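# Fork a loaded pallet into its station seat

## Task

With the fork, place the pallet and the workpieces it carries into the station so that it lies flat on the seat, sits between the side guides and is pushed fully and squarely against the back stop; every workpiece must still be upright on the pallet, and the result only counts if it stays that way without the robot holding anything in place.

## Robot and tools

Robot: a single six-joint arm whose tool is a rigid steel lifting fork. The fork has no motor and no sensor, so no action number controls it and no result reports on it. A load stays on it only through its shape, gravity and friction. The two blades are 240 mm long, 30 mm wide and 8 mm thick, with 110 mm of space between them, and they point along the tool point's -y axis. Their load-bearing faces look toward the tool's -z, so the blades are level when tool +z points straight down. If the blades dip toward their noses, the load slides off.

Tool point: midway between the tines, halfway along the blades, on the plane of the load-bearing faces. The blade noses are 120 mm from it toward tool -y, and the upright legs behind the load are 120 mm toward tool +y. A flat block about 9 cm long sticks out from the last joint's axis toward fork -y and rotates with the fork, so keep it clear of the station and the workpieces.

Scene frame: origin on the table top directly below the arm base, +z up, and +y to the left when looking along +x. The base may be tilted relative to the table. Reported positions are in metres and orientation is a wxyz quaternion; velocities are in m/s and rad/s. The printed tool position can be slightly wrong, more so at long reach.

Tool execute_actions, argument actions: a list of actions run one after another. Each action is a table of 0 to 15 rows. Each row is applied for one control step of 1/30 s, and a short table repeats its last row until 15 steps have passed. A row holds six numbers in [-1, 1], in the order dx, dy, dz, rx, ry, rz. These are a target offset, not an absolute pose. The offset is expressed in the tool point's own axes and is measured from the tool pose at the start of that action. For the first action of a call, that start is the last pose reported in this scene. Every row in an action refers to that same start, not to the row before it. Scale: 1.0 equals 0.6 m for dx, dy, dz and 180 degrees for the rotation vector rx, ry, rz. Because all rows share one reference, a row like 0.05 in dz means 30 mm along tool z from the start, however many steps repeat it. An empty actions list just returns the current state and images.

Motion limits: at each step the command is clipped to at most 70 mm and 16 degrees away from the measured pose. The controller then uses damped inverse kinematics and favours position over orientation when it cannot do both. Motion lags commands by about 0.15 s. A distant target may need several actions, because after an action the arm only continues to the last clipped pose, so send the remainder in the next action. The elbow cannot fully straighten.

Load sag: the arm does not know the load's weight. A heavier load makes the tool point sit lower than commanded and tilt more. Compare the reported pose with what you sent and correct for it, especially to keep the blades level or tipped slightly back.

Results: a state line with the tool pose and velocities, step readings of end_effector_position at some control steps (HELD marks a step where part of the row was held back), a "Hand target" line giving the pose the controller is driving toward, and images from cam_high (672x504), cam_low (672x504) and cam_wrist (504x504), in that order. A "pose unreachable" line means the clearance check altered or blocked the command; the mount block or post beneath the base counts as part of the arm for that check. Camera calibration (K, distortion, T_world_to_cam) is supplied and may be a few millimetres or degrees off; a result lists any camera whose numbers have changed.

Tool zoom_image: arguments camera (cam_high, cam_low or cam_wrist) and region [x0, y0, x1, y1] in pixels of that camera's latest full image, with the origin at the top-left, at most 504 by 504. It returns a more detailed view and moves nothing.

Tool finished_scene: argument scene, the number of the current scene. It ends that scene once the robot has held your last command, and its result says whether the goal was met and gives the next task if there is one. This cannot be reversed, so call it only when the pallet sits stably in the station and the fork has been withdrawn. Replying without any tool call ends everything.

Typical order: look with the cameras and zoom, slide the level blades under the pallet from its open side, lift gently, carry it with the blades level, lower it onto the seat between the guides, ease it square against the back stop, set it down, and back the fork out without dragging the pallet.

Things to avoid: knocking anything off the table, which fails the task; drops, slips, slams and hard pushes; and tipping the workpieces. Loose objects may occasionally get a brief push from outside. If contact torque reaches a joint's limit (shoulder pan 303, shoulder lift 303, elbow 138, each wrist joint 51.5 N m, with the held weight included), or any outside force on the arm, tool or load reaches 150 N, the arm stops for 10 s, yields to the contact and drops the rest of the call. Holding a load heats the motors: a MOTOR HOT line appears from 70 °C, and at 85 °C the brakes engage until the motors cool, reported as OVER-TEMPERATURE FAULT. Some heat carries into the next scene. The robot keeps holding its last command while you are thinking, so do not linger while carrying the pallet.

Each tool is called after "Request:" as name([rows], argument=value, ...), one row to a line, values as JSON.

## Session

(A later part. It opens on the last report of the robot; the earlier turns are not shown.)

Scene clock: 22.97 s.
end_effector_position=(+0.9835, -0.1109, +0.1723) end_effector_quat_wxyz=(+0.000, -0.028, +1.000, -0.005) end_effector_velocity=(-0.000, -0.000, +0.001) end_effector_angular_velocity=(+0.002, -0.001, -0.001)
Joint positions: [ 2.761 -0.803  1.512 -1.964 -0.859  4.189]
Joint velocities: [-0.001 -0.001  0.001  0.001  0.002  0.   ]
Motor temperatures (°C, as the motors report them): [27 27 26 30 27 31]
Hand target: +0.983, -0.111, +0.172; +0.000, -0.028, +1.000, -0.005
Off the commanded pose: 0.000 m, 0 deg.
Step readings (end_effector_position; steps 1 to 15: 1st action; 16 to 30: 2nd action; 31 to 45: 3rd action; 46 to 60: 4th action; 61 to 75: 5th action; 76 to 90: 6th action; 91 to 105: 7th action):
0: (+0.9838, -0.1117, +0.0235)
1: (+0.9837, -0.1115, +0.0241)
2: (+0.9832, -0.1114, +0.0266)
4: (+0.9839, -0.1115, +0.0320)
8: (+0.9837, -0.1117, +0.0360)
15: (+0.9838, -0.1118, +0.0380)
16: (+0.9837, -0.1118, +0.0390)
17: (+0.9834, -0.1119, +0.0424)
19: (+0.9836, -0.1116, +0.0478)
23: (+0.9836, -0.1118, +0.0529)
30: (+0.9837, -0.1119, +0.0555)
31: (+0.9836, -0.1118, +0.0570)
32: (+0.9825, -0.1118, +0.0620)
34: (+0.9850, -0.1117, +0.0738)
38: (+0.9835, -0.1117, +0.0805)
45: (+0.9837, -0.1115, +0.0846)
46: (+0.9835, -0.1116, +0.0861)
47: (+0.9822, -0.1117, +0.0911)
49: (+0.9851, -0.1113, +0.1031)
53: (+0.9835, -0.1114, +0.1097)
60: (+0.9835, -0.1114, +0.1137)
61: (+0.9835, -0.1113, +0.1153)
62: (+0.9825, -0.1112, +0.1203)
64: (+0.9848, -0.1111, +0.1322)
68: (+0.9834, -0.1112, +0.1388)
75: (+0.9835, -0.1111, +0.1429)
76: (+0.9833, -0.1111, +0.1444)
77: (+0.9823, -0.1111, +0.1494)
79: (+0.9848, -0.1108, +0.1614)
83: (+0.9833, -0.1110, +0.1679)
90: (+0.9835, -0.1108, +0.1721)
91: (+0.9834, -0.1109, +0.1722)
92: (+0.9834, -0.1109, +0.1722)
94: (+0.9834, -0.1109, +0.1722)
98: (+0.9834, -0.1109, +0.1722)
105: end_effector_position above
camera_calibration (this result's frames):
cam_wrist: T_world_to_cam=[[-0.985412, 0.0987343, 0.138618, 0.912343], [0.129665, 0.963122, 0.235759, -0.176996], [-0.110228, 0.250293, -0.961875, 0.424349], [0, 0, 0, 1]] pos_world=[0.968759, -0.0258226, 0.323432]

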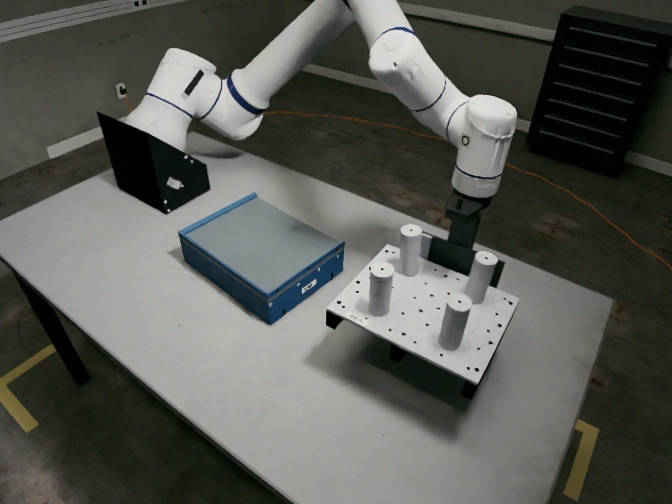

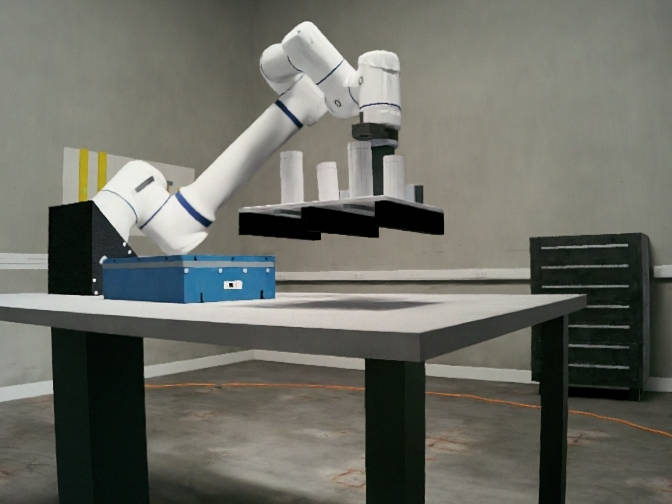

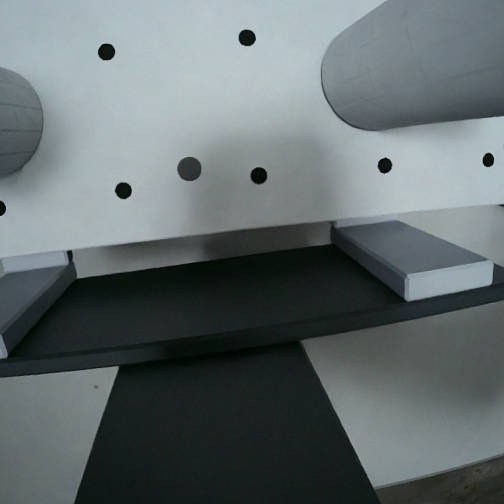

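Request:
execute_actions([
  [[0.002,0,0,0,0,0],[0.005,0.001,0,0,0,0],[0.009,0.002,0,0,0,0],[0.014,0.003,0,0,0,0],[0.02,0.004,0,0,0,0],[0.026,0.005,0,0,0,0],[0.033,0.007,0,0,0,0],[0.04,0.008,0,0,0,0],[0.047,0.009,0,0,0,0],[0.053,0.011,0,0,0,0],[0.06,0.012,0,0,0,0],[0.067,0.013,0,0,0,0],[0.073,0.015,0,0,0,0],[0.08,0.016,0,0,0,0],[0.087,0.017,0,0,0,0]],
  [[0.037,0.007,0,0,0,0],[0.043,0.009,0,0,0,0],[0.05,0.01,0,0,0,0],[0.057,0.011,0,0,0,0],[0.063,0.013,0,0,0,0],[0.07,0.014,0,0,0,0],[0.077,0.015,0,0,0,0],[0.083,0.017,0,0,0,0],[0.09,0.018,0,0,0,0],[0.097,0.019,0,0,0,0],[0.103,0.021,0,0,0,0],[0.11,0.022,0,0,0,0],[0.117,0.023,0,0,0,0],[0.123,0.025,0,0,0,0],[0.13,0.026,0,0,0,0]],
  [[0.037,0.007,0,0,0,0],[0.043,0.009,0,0,0,0],[0.05,0.01,0,0,0,0],[0.057,0.011,0,0,0,0],[0.063,0.013,0,0,0,0],[0.07,0.014,0,0,0,0],[0.077,0.015,0,0,0,0],[0.083,0.017,0,0,0,0],[0.09,0.018,0,0,0,0],[0.097,0.019,0,0,0,0],[0.103,0.021,0,0,0,0],[0.11,0.022,0,0,0,0],[0.117,0.023,0,0,0,0],[0.123,0.025,0,0,0,0],[0.13,0.026,0,0,0,0]],
  [[0.037,0.007,0,0,0,0],[0.043,0.009,0,0,0,0],[0.05,0.01,0,0,0,0],[0.057,0.011,0,0,0,0],[0.063,0.013,0,0,0,0],[0.07,0.014,0,0,0,0],[0.077,0.015,0,0,0,0],[0.083,0.017,0,0,0,0],[0.09,0.018,0,0,0,0],[0.097,0.019,0,0,0,0],[0.103,0.021,0,0,0,0],[0.11,0.022,0,0,0,0],[0.117,0.023,0,0,0,0],[0.123,0.025,0,0,0,0],[0.13,0.026,0,0,0,0]],
  [[0.037,0.007,0,0,0,0],[0.043,0.009,0,0,0,0],[0.05,0.01,0,0,0,0],[0.057,0.011,0,0,0,0],[0.063,0.013,0,0,0,0],[0.07,0.014,0,0,0,0],[0.077,0.015,0,0,0,0],[0.083,0.017,0,0,0,0],[0.09,0.018,0,0,0,0],[0.097,0.019,0,0,0,0],[0.103,0.021,0,0,0,0],[0.11,0.022,0,0,0,0],[0.117,0.023,0,0,0,0],[0.123,0.025,0,0,0,0],[0.13,0.026,0,0,0,0]],
  [[0.037,0.007,0,0,0,0],[0.043,0.009,0,0,0,0],[0.05,0.01,0,0,0,0],[0.057,0.011,0,0,0,0],[0.063,0.013,0,0,0,0],[0.07,0.014,0,0,0,0],[0.077,0.015,0,0,0,0],[0.083,0.017,0,0,0,0],[0.09,0.018,0,0,0,0],[0.097,0.019,0,0,0,0],[0.103,0.021,0,0,0,0],[0.11,0.022,0,0,0,0],[0.117,0.023,0,0,0,0],[0.123,0.025,0,0,0,0],[0.13,0.026,0,0,0,0]],
  [[0.037,0.007,0,0,0,0],[0.043,0.009,0,0,0,0],[0.05,0.01,0,0,0,0],[0.057,0.011,0,0,0,0],[0.063,0.013,0,0,0,0],[0.07,0.014,0,0,0,0],[0.077,0.015,0,0,0,0],[0.083,0.017,0,0,0,0],[0.09,0.018,0,0,0,0],[0.097,0.019,0,0,0,0],[0.103,0.021,0,0,0,0],[0.11,0.022,0,0,0,0],[0.117,0.023,0,0,0,0],[0.123,0.025,0,0,0,0],[0.13,0.026,0,0,0,0]],
  [[0.037,0.007,0,0,0,0],[0.043,0.009,0,0,0,0],[0.05,0.01,0,0,0,0],[0.057,0.011,0,0,0,0],[0.063,0.013,0,0,0,0],[0.07,0.014,0,0,0,0],[0.077,0.015,0,0,0,0],[0.083,0.017,0,0,0,0],[0.09,0.018,0,0,0,0],[0.097,0.019,0,0,0,0],[0.103,0.021,0,0,0,0],[0.11,0.022,0,0,0,0],[0.117,0.023,0,0,0,0],[0.123,0.025,0,0,0,0],[0.13,0.026,0,0,0,0]],
  [[0.037,0.007,0,0,0,0],[0.043,0.009,0,0,0,0],[0.05,0.01,0,0,0,0],[0.056,0.011,0,0,0,0],[0.061,0.012,0,0,0,0],[0.066,0.013,0,0,0,0],[0.07,0.014,0,0,0,0],[0.073,0.015,0,0,0,0],[0.075,0.015,0,0,0,0]],
  [[0,0,0,0,0,0.004],[0,0,0,0,0,0.008],[0,0,0,0,0,0.012],[0,0,0,0,0,0.016],[0,0,0,0,0,0.02],[0,0,0,0,0,0.024],[0,0,0,0,0,0.028],[0,0,0,0,0,0.032],[0,0,0,0,0,0.036],[0,0,0,0,0,0.04]],
  [[0,0,0,0,0,0]],
])

Request:
zoom_image(camera="cam_high", region=[120, 90, 420, 340])

Scene clock: 29.83 s.
end_effector_position=(+0.4735, -0.0409, +0.1672) end_effector_quat_wxyz=(-0.002, +0.029, +1.000, -0.004) end_effector_velocity=(+0.001, -0.000, -0.000) end_effector_angular_velocity=(-0.001, +0.001, +0.002)
Joint positions: [ 2.515 -1.493  2.486 -2.063 -0.959  4.014]
Joint velocities: [ 0.001  0.001 -0.001 -0.    -0.001 -0.001]
Motor temperatures (°C, as the motors report them): [27 27 26 30 27 31]
Hand target: +0.474, -0.041, +0.167; -0.002, +0.029, +1.000, -0.004
Off the commanded pose: 0.000 m, 0 deg.
Step readings (end_effector_position; steps 1 to 15: 1st action; 16 to 30: 2nd action; 31 to 45: 3rd action; 46 to 60: 4th action; 61 to 75: 5th action; 76 to 90: 6th action; 91 to 105: 7th action; 106 to 120: 8th action; 121 to 135: 9th action; 136 to 150: 10th action; 151 to 165: 11th action):
0: (+0.9834, -0.1108, +0.1720)
1: (+0.9834, -0.1108, +0.1720)
2: (+0.9832, -0.1107, +0.1720)
4: (+0.9812, -0.1103, +0.1719)
8: (+0.9721, -0.1093, +0.1720)
15: (+0.9473, -0.1060, +0.1719)
16: (+0.9433, -0.1055, +0.1719)
17: (+0.9390, -0.1050, +0.1718)
19: (+0.9306, -0.1038, +0.1716)
23: (+0.9141, -0.1016, +0.1715)
30: (+0.8856, -0.0976, +0.1714)
31: (+0.8816, -0.0970, +0.1714)
32: (+0.8773, -0.0965, +0.1713)
34: (+0.8688, -0.0954, +0.1711)
38: (+0.8524, -0.0931, +0.1710)
45: (+0.8239, -0.0892, +0.1708)
46: (+0.8199, -0.0886, +0.1708)
47: (+0.8156, -0.0881, +0.1708)
49: (+0.8071, -0.0869, +0.1705)
53: (+0.7907, -0.0847, +0.1705)
60: (+0.7623, -0.0807, +0.1703)
61: (+0.7582, -0.0802, +0.1703)
62: (+0.7539, -0.0796, +0.1702)
64: (+0.7455, -0.0785, +0.1700)
68: (+0.7291, -0.0762, +0.1699)
75: (+0.7006, -0.0723, +0.1698)
76: (+0.6966, -0.0717, +0.1697)
77: (+0.6924, -0.0712, +0.1697)
79: (+0.6839, -0.0700, +0.1694)
83: (+0.6675, -0.0678, +0.1693)
90: (+0.6391, -0.0638, +0.1692)
91: (+0.6351, -0.0633, +0.1691)
92: (+0.6309, -0.0627, +0.1690)
94: (+0.6225, -0.0616, +0.1688)
98: (+0.6060, -0.0594, +0.1686)
105: (+0.5777, -0.0554, +0.1684)
106: (+0.5736, -0.0549, +0.1684)
107: (+0.5694, -0.0544, +0.1682)
109: (+0.5610, -0.0532, +0.1679)
113: (+0.5447, -0.0510, +0.1677)
120: (+0.5164, -0.0471, +0.1675)
121: (+0.5123, -0.0465, +0.1674)
122: (+0.5082, -0.0460, +0.1672)
124: (+0.4998, -0.0449, +0.1668)
128: (+0.4853, -0.0430, +0.1667)
135: (+0.4736, -0.0411, +0.1672)
136: (+0.4731, -0.0410, +0.1672)
137: (+0.4729, -0.0411, +0.1671)
139: (+0.4732, -0.0411, +0.1673)
143: (+0.4734, -0.0410, +0.1672)
150: (+0.4735, -0.0410, +0.1672)
151: (+0.4735, -0.0410, +0.1672)
152: (+0.4735, -0.0410, +0.1672)
154: (+0.4737, -0.0410, +0.1673)
158: (+0.4736, -0.0409, +0.1671)
165: end_effector_position above
camera_calibration (this result's frames):
cam_wrist: T_world_to_cam=[[-0.966973, 0.211189, 0.142699, 0.398771], [0.240523, 0.941337, 0.236716, -0.23059], [-0.0843365, 0.26322, -0.961042, 0.333858], [0, 0, 0, 1]] pos_world=[0.46922, 0.0449691, 0.318532]

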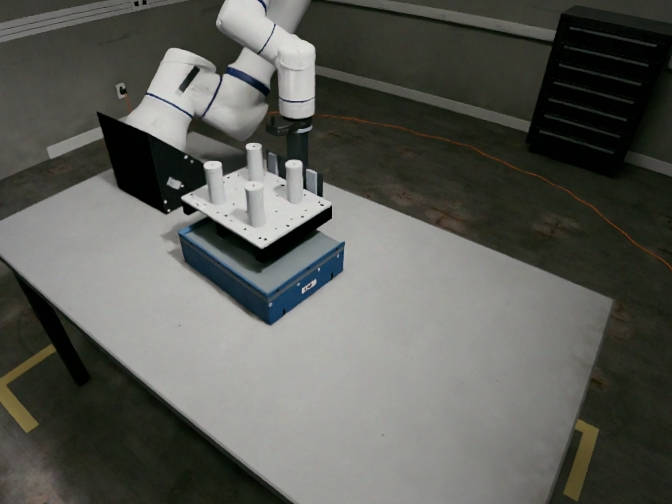

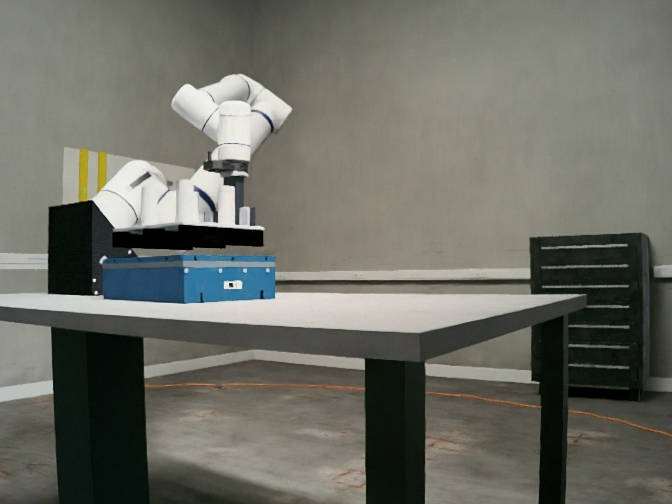

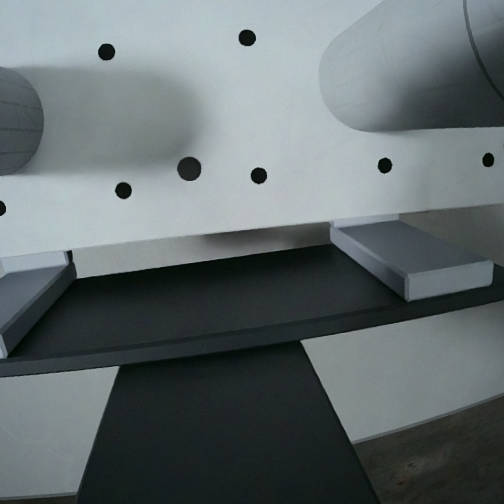

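Region (120, 90, 420, 340) of cam_high's 672x504 image, scaled by 1.680, with more detail than that image has.

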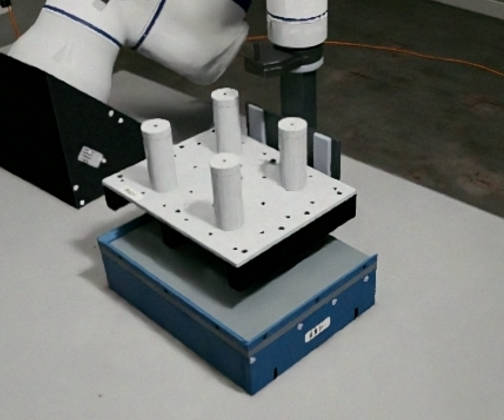

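Request:
execute_actions([
  [[-0.005,0,0,0,0,0],[-0.012,0,0.002,0,0,0],[-0.02,0,0.004,0,0,0],[-0.03,0,0.006,0,0,0],[-0.04,0,0.008,0,0,0],[-0.05,0,0.01,0,0,0],[-0.06,0,0.012,0,0,0],[-0.07,0,0.014,0,0,0],[-0.08,0,0.016,0,0,0],[-0.088,0,0.018,0,0,0],[-0.094,0,0.02,0,0,0]],
  [[-0.005,0,0,0,0,0]],
])

Request:
zoom_image(camera="cam_high", region=[120, 90, 420, 340])

Request:
zoom_image(camera="cam_low", region=[80, 180, 320, 320])

Scene clock: 31.23 s.
end_effector_position=(+0.5249, -0.0435, +0.1572) end_effector_quat_wxyz=(-0.002, +0.029, +1.000, -0.004) end_effector_velocity=(+0.000, +0.000, -0.001) end_effector_angular_velocity=(-0.000, +0.003, +0.001)
Joint positions: [ 2.58  -1.396  2.408 -2.123 -0.929  4.084]
Joint velocities: [ 0.002  0.001 -0.001  0.    -0.001 -0.   ]
Motor temperatures (°C, as the motors report them): [27 27 26 30 27 31]
Hand target: +0.525, -0.043, +0.157; -0.002, +0.029, +1.000, -0.004
Off the commanded pose: 0.000 m, 0 deg.
Step readings (end_effector_position; steps 1 to 15: 1st action; 16 to 30: 2nd action):
0: (+0.4735, -0.0410, +0.1672)
1: (+0.4735, -0.0410, +0.1672)
2: (+0.4741, -0.0411, +0.1671)
4: (+0.4785, -0.0413, +0.1664)
8: (+0.4945, -0.0418, +0.1634)
15: (+0.5220, -0.0433, +0.1573)
16: (+0.5234, -0.0434, +0.1569)
17: (+0.5239, -0.0434, +0.1571)
19: (+0.5242, -0.0435, +0.1571)
23: (+0.5247, -0.0435, +0.1572)
30: end_effector_position above
camera_calibration (this result's frames):
cam_wrist: T_world_to_cam=[[-0.967104, 0.210456, 0.142894, 0.450416], [0.239926, 0.941305, 0.237444, -0.238038], [-0.0845358, 0.263917, -0.960834, 0.329397], [0, 0, 0, 1]] pos_world=[0.520556, 0.0423402, 0.308654]

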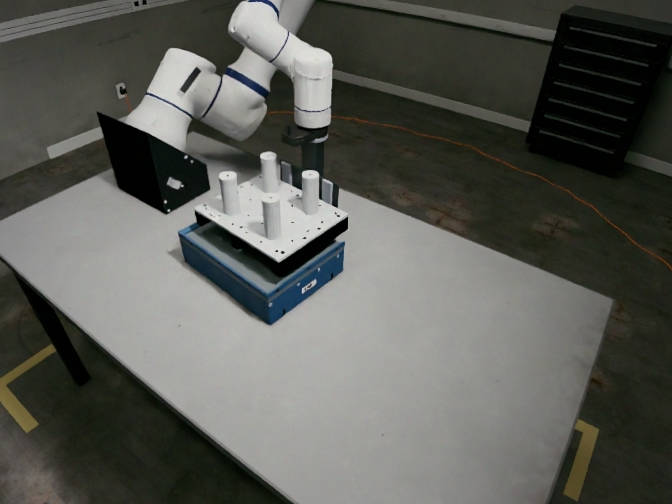

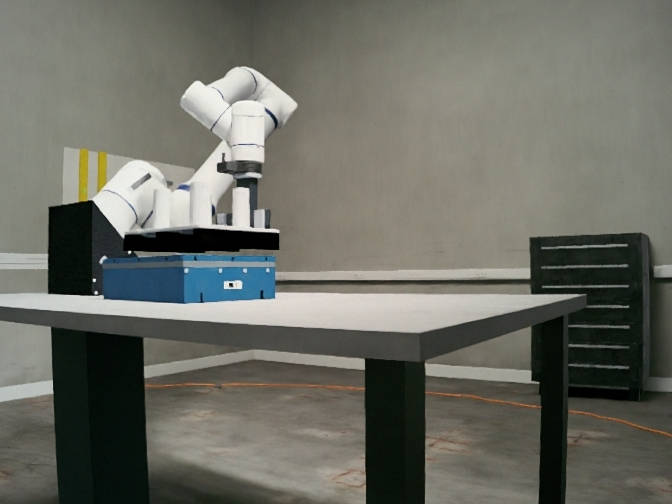

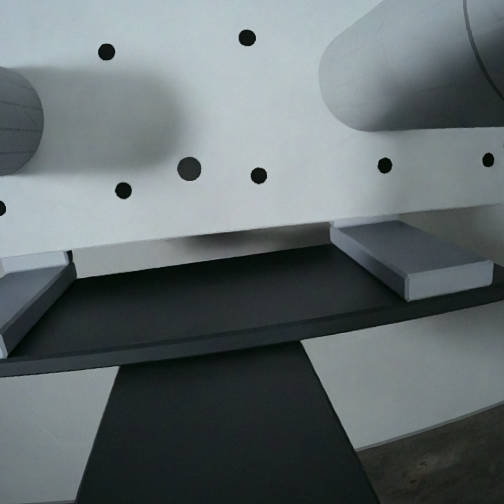

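Region (120, 90, 420, 340) of cam_high's 672x504 image, scaled by 1.680, with more detail than that image has.

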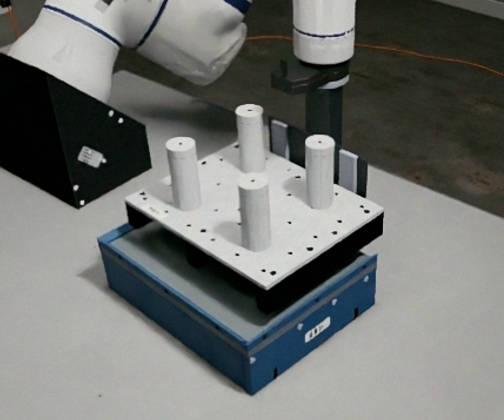

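Region (80, 180, 320, 320) of cam_low's 672x504 image, scaled by 2.100, with more detail than that image has; it fills the top 294 rows of this view, and the rest is white.

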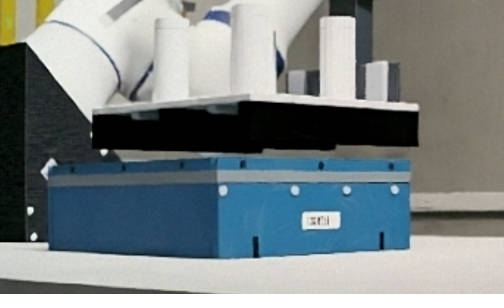

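Request:
execute_actions([
  [[-0.002,0,0.004,0,0,0],[-0.004,0,0.008,0,0,0],[-0.006,0,0.012,-0.001,0,0],[-0.008,0,0.016,-0.002,0,0],[-0.008,0,0.02,-0.002,0,0],[-0.008,0,0.024,-0.002,0,0],[-0.008,0,0.027,-0.002,-0.001,0]],
  [[0,0,0,0,0,0]],
])

Request:
zoom_image(camera="cam_high", region=[160, 150, 370, 330])

Request:
zoom_image(camera="cam_low", region=[80, 180, 320, 320])

Scene clock: 32.53 s.
end_effector_position=(+0.5294, -0.0437, +0.1420) end_effector_quat_wxyz=(-0.001, +0.029, +1.000, -0.001) end_effector_velocity=(-0.001, -0.001, +0.000) end_effector_angular_velocity=(-0.000, +0.001, -0.002)
Joint positions: [ 2.598 -1.368  2.411 -2.165 -0.914  4.103]
Joint velocities: [-0.002  0.001  0.     0.    -0.002 -0.001]
Motor temperatures (°C, as the motors report them): [27 27 26 30 27 31]
Hand target: +0.529, -0.044, +0.142; -0.000, +0.029, +1.000, -0.001
Off the commanded pose: 0.000 m, 0 deg.
Step readings (end_effector_position; steps 1 to 15: 1st action; 16 to 30: 2nd action):
0: (+0.5250, -0.0435, +0.1573)
1: (+0.5249, -0.0434, +0.1571)
2: (+0.5253, -0.0435, +0.1564)
4: (+0.5265, -0.0435, +0.1540)
8: (+0.5287, -0.0437, +0.1473)
15: (+0.5294, -0.0438, +0.1421)
16: (+0.5295, -0.0438, +0.1420)
17: (+0.5295, -0.0438, +0.1419)
19: (+0.5295, -0.0438, +0.1419)
23: (+0.5294, -0.0437, +0.1419)
30: end_effector_position above
camera_calibration (this result's frames):
cam_wrist: T_world_to_cam=[[-0.967516, 0.209612, 0.141332, 0.457341], [0.239231, 0.939862, 0.24378, -0.235844], [-0.0817335, 0.269672, -0.959477, 0.313779], [0, 0, 0, 1]] pos_world=[0.524552, 0.0411791, 0.29392]

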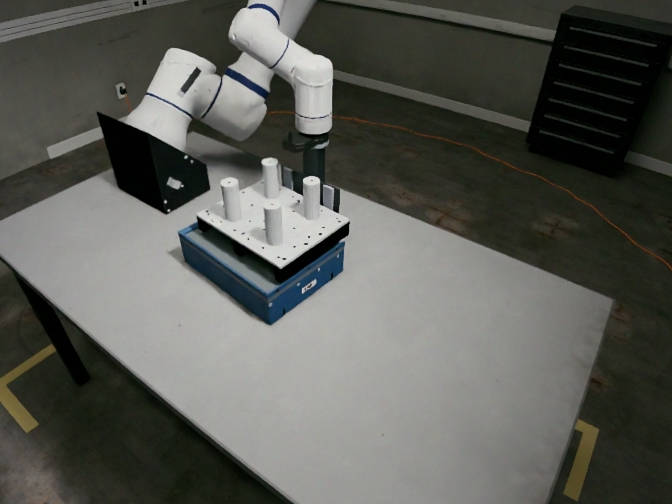

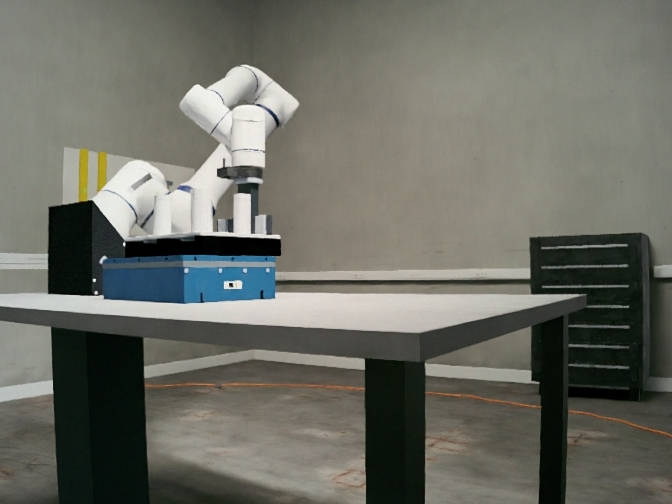

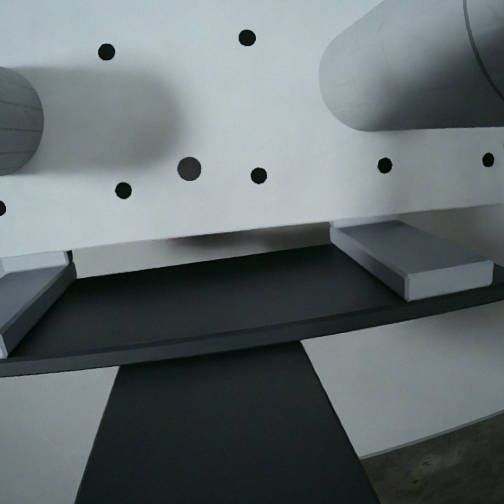

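Region (160, 150, 370, 330) of cam_high's 672x504 image, scaled by 2.400, with more detail than that image has; it fills the top 432 rows of this view, and the rest is white.

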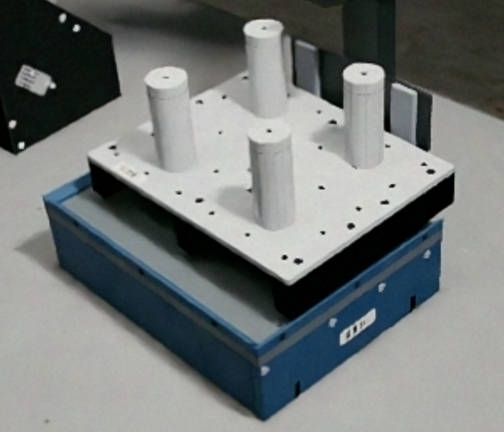

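Region (80, 180, 320, 320) of cam_low's 672x504 image, scaled by 2.100, with more detail than that image has; it fills the top 294 rows of this view, and the rest is white.

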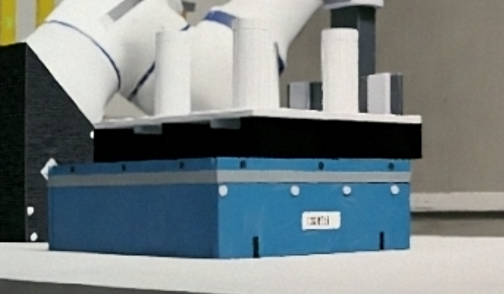

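Request:
execute_actions([
  [[0.01,0,0,0,0,0]],
  [[0,0,0.004,0,0,0],[0,0,0.008,0,0,0],[0,0,0.012,0,0,0],[0,0,0.016,0,0,0],[0,0,0.02,0,0,0],[0,0,0.024,0,0,0],[0,0,0.028,0,0,0],[0,0,0.032,0,0,0],[0,0,0.036,0,0,0],[0,0,0.04,0,0,0],[0,0,0.044,0,0,0]],
  [[0,0,0.004,0,0,0]],
])

Request:
zoom_image(camera="cam_high", region=[160, 150, 370, 330])

Request:
zoom_image(camera="cam_low", region=[80, 180, 320, 320])

Scene clock: 34.30 s.
end_effector_position=(+0.5235, -0.0433, +0.1170) end_effector_quat_wxyz=(-0.001, +0.029, +1.000, -0.001) end_effector_velocity=(+0.000, +0.000, -0.001) end_effector_angular_velocity=(-0.000, +0.001, +0.001)
Joint positions: [ 2.623 -1.338  2.437 -2.239 -0.903  4.131]
Joint velocities: [ 0.001  0.001 -0.001 -0.001  0.    -0.   ]
Motor temperatures (°C, as the motors report them): [27 27 26 30 27 31]
Hand target: +0.524, -0.043, +0.117; -0.001, +0.029, +1.000, -0.001
Off the commanded pose: 0.000 m, 0 deg.
Step readings (end_effector_position; steps 1 to 15: 1st action; 16 to 30: 2nd action; 31 to 45: 3rd action):
0: (+0.5294, -0.0438, +0.1421)
1: (+0.5293, -0.0438, +0.1422)
2: (+0.5283, -0.0437, +0.1424)
4: (+0.5258, -0.0435, +0.1419)
8: (+0.5244, -0.0434, +0.1420)
15: (+0.5235, -0.0434, +0.1420)
16: (+0.5235, -0.0434, +0.1419)
17: (+0.5235, -0.0435, +0.1415)
19: (+0.5235, -0.0435, +0.1391)
23: (+0.5234, -0.0433, +0.1317)
30: (+0.5235, -0.0433, +0.1193)
31: (+0.5235, -0.0433, +0.1186)
32: (+0.5234, -0.0433, +0.1182)
34: (+0.5235, -0.0433, +0.1177)
38: (+0.5235, -0.0433, +0.1172)
45: end_effector_position above
camera_calibration (this result's frames):
cam_wrist: T_world_to_cam=[[-0.96757, 0.209341, 0.141369, 0.455151], [0.238988, 0.939894, 0.243893, -0.228571], [-0.0818155, 0.269769, -0.959443, 0.289236], [0, 0, 0, 1]] pos_world=[0.51868, 0.041524, 0.268908]

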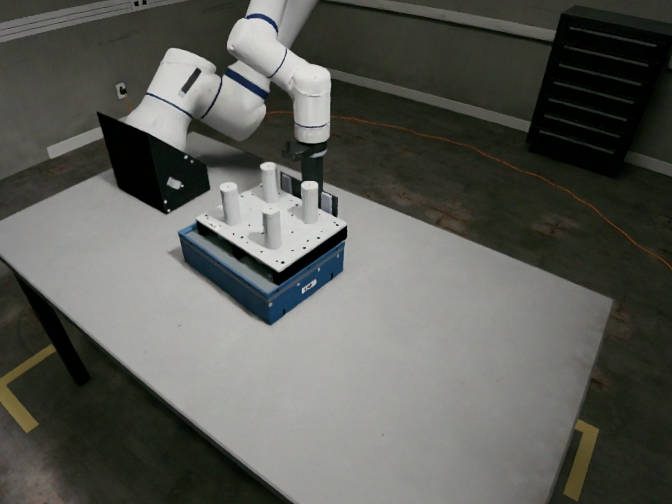

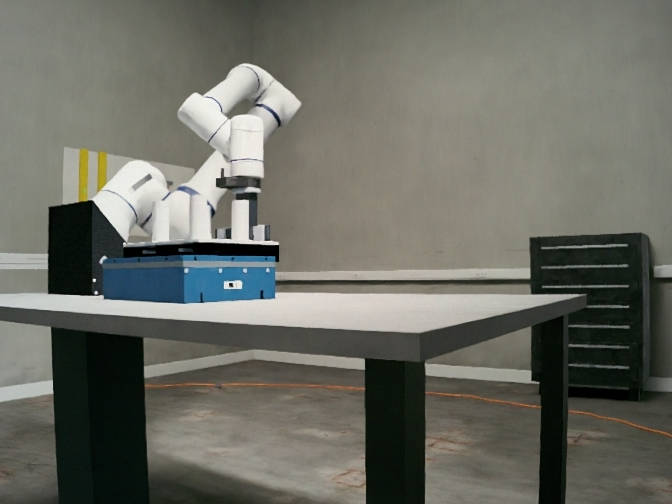

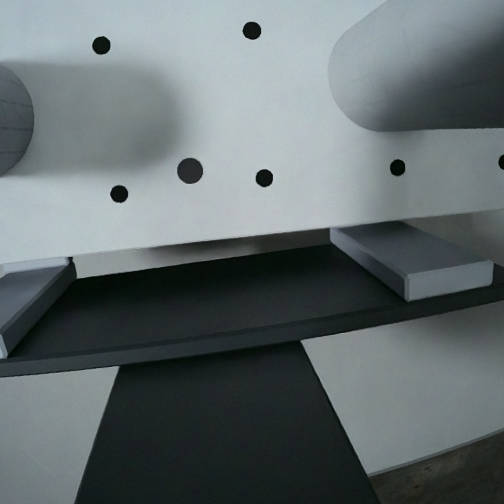

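Region (160, 150, 370, 330) of cam_high's 672x504 image, scaled by 2.400, with more detail than that image has; it fills the top 432 rows of this view, and the rest is white.

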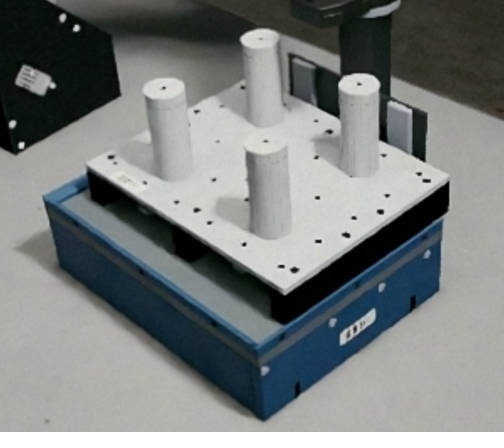

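Region (80, 180, 320, 320) of cam_low's 672x504 image, scaled by 2.100, with more detail than that image has; it fills the top 294 rows of this view, and the rest is white.

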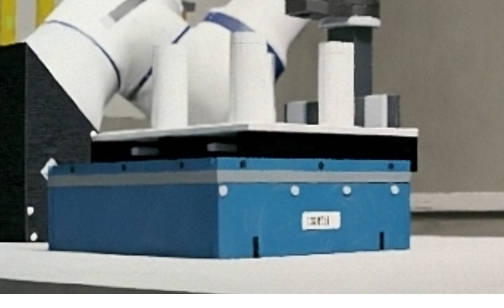

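Seated. Push in with small steps.

Request:
execute_actions([
  [[0,-0.015,0,0,0,0]],
  [[0,-0.015,0,0,0,0]],
  [[0,-0.012,0,0,0,0]],
  [[0,-0.01,0,0,0,0]],
  [[0,-0.008,0,0,0,0]],
  [[0,-0.008,0,0,0,0]],
  [[0,-0.008,0,0,0,0]],
])

Request:
zoom_image(camera="cam_high", region=[160, 150, 370, 330])

Scene clock: 47.13 s.
end_effector_position=(+0.5222, -0.0791, +0.1165) end_effector_quat_wxyz=(+0.001, +0.030, +1.000, +0.002) end_effector_velocity=(-0.000, -0.000, +0.001) end_effector_angular_velocity=(-0.000, -0.001, -0.001)
Joint positions: [ 2.575 -1.282  2.437 -2.26  -0.919  4.079]
Joint velocities: [-0.001 -0.001  0.    -0.    -0.     0.   ]
Motor temperatures (°C, as the motors report them): [27 27 26 30 27 31]
Hand target: +0.522, -0.079, +0.116; +0.001, +0.030, +1.000, +0.002
Off the commanded pose: 0.004 m, 0 deg.
FORCE FAULT: contact force on the arm reached its limit, and the arm stopped for 10 seconds. The contact can be on any part of the arm, not only on its tool. That time counts as 19 of the actions that you can send in this scene. The arm's remaining commands of this call were not run. The arm holds still and accepts commands again. Move the arm away from the contact; if what it grips holds it there, let go first. Pushing or pulling that hard again can fault the arm again.
Step readings (end_effector_position; steps 1 to 15: 1st action; 16 to 30: 2nd action; 31 to 45: 3rd action; 46 to 60: 4th action; 61 to 75: 5th action; 76 to 90: 6th action):
0: (+0.5235, -0.0433, +0.1170)
1: (+0.5235, -0.0437, +0.1169)
2: (+0.5234, -0.0454, +0.1168)
4: (+0.5231, -0.0481, +0.1168)
8: (+0.5230, -0.0508, +0.1169)
15: (+0.5230, -0.0520, +0.1169)
16: (+0.5230, -0.0525, +0.1169)
17: (+0.5229, -0.0544, +0.1170)
19: (+0.5227, -0.0571, +0.1171)
23: (+0.5226, -0.0596, +0.1170)
30: (+0.5225, -0.0608, +0.1170)
31: (+0.5225, -0.0612, +0.1169)
32: (+0.5223, -0.0627, +0.1169)
34: (+0.5222, -0.0648, +0.1169)
38: (+0.5221, -0.0668, +0.1169)
45: (+0.5221, -0.0677, +0.1169)
46: (+0.5220, -0.0681, +0.1169)
47: (+0.5220, -0.0693, +0.1169)
49: (+0.5219, -0.0711, +0.1169)
53: (+0.5218, -0.0728, +0.1169)
60: (+0.5217, -0.0735, +0.1169)
61: (+0.5217, -0.0738, +0.1169)
62: (+0.5217, -0.0748, +0.1169)
64: (+0.5216, -0.0763, +0.1169)
68: (+0.5215, -0.0776, +0.1169)
75: (+0.5215, -0.0782, +0.1169)
76: (+0.5215, -0.0785, +0.1169)
77: (+0.5215, -0.0793, +0.1169)
79: (+0.5219, -0.0796, +0.1167)
83: (+0.5222, -0.0791, +0.1165)
90: (+0.5222, -0.0791, +0.1165)
camera_calibration (this result's frames):
cam_wrist: T_world_to_cam=[[-0.967649, 0.210182, 0.139569, 0.461773], [0.23971, 0.938454, 0.248682, -0.195605], [-0.0787102, 0.274093, -0.958477, 0.296882], [0, 0, 0, 1]] pos_world=[0.51709, 0.00513668, 0.268749]

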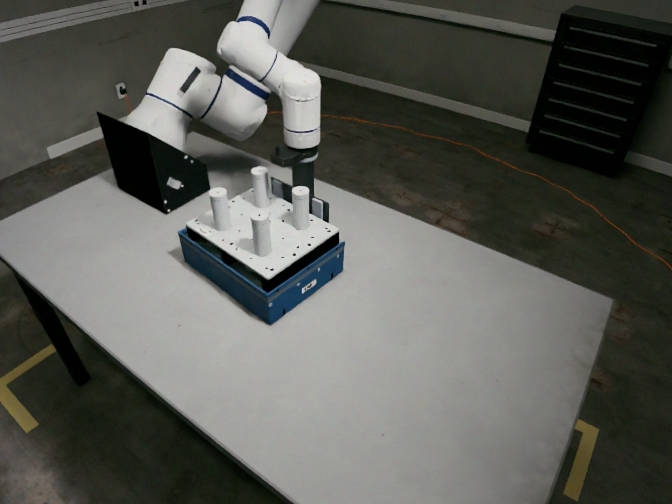

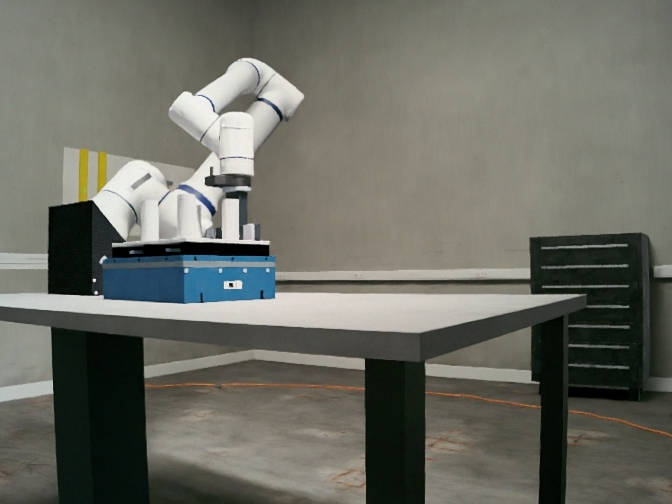

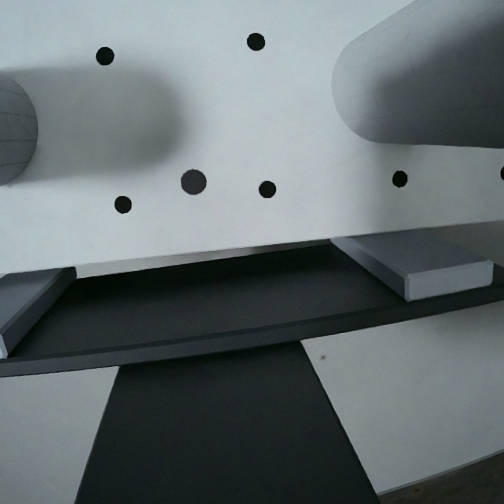

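Region (160, 150, 370, 330) of cam_high's 672x504 image, scaled by 2.400, with more detail than that image has; it fills the top 432 rows of this view, and the rest is white.

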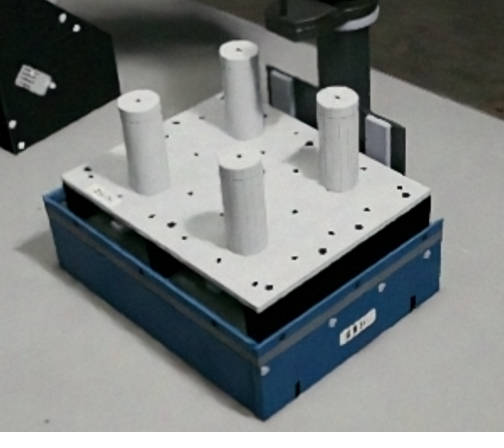

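Request:
execute_actions([
  [[0,0.25,0,0,0,0]],
  [[0,0.25,0,0,0,0]],
  [[0,0,0,0,0,0]],
])

Request:
finished_scene(scene=1)

Scene clock: 50.57 s.
end_effector_position=(+0.5384, +0.1974, +0.1156) end_effector_quat_wxyz=(+0.001, +0.028, +1.000, +0.003) end_effector_velocity=(+0.001, +0.001, +0.001) end_effector_angular_velocity=(+0.001, -0.001, +0.002)
Joint positions: [ 2.944 -1.588  2.337 -2.16  -0.799  4.539]
Joint velocities: [ 0.    -0.001 -0.     0.     0.001 -0.001]
Motor temperatures (°C, as the motors report them): [27 27 26 30 27 31]
Hand target: +0.538, +0.197, +0.116; +0.001, +0.028, +1.000, +0.003
Off the commanded pose: 0.000 m, 0 deg.
Step readings (end_effector_position; steps 1 to 15: 1st action; 16 to 30: 2nd action; 31 to 45: 3rd action):
0: (+0.5222, -0.0791, +0.1165)
1: (+0.5224, -0.0767, +0.1165)
2: (+0.5231, -0.0650, +0.1157)
4: (+0.5249, -0.0401, +0.1144)
8: (+0.5281, +0.0083, +0.1131)
15: (+0.5305, +0.0581, +0.1155)
16: (+0.5306, +0.0632, +0.1156)
17: (+0.5313, +0.0763, +0.1148)
19: (+0.5336, +0.1016, +0.1144)
23: (+0.5366, +0.1518, +0.1140)
30: (+0.5384, +0.1974, +0.1156)
31: (+0.5385, +0.1991, +0.1157)
32: (+0.5386, +0.1989, +0.1158)
34: (+0.5385, +0.1984, +0.1157)
38: (+0.5384, +0.1977, +0.1156)
45: end_effector_position above
camera_calibration (this result's frames):
cam_wrist: T_world_to_cam=[[-0.968292, 0.206631, 0.140404, 0.420371], [0.236781, 0.938293, 0.252073, -0.457505], [-0.0796537, 0.277325, -0.957468, 0.221301], [0, 0, 0, 1]] pos_world=[0.532997, 0.281039, 0.268192]

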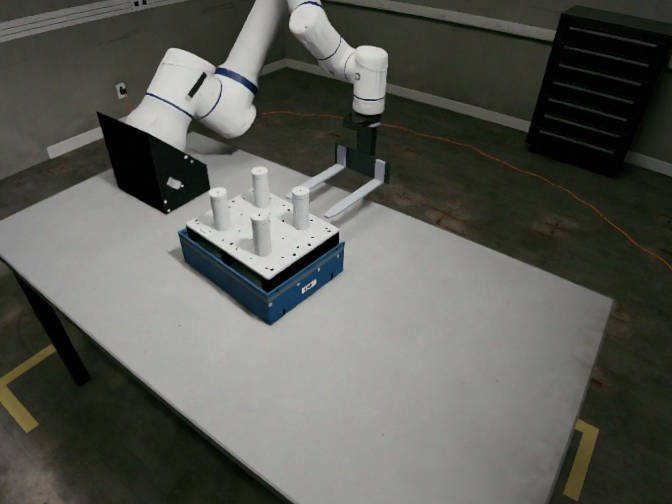

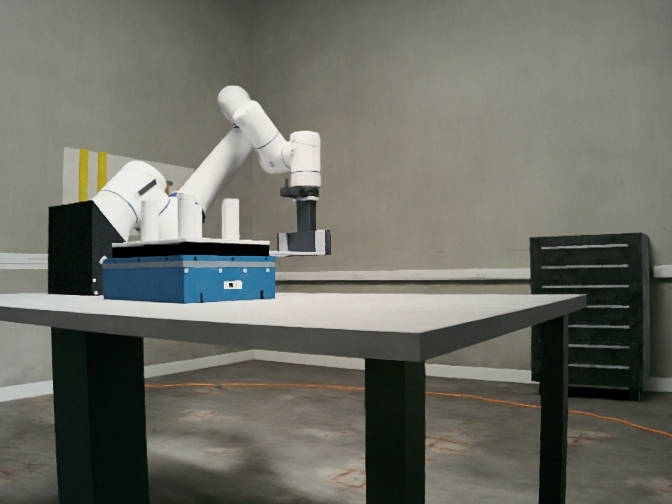

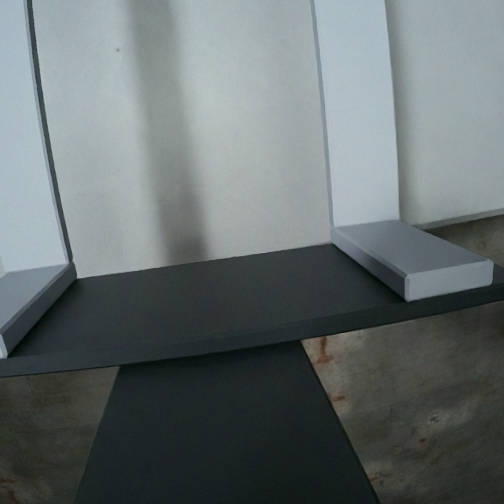

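The scene is finished: the task was done.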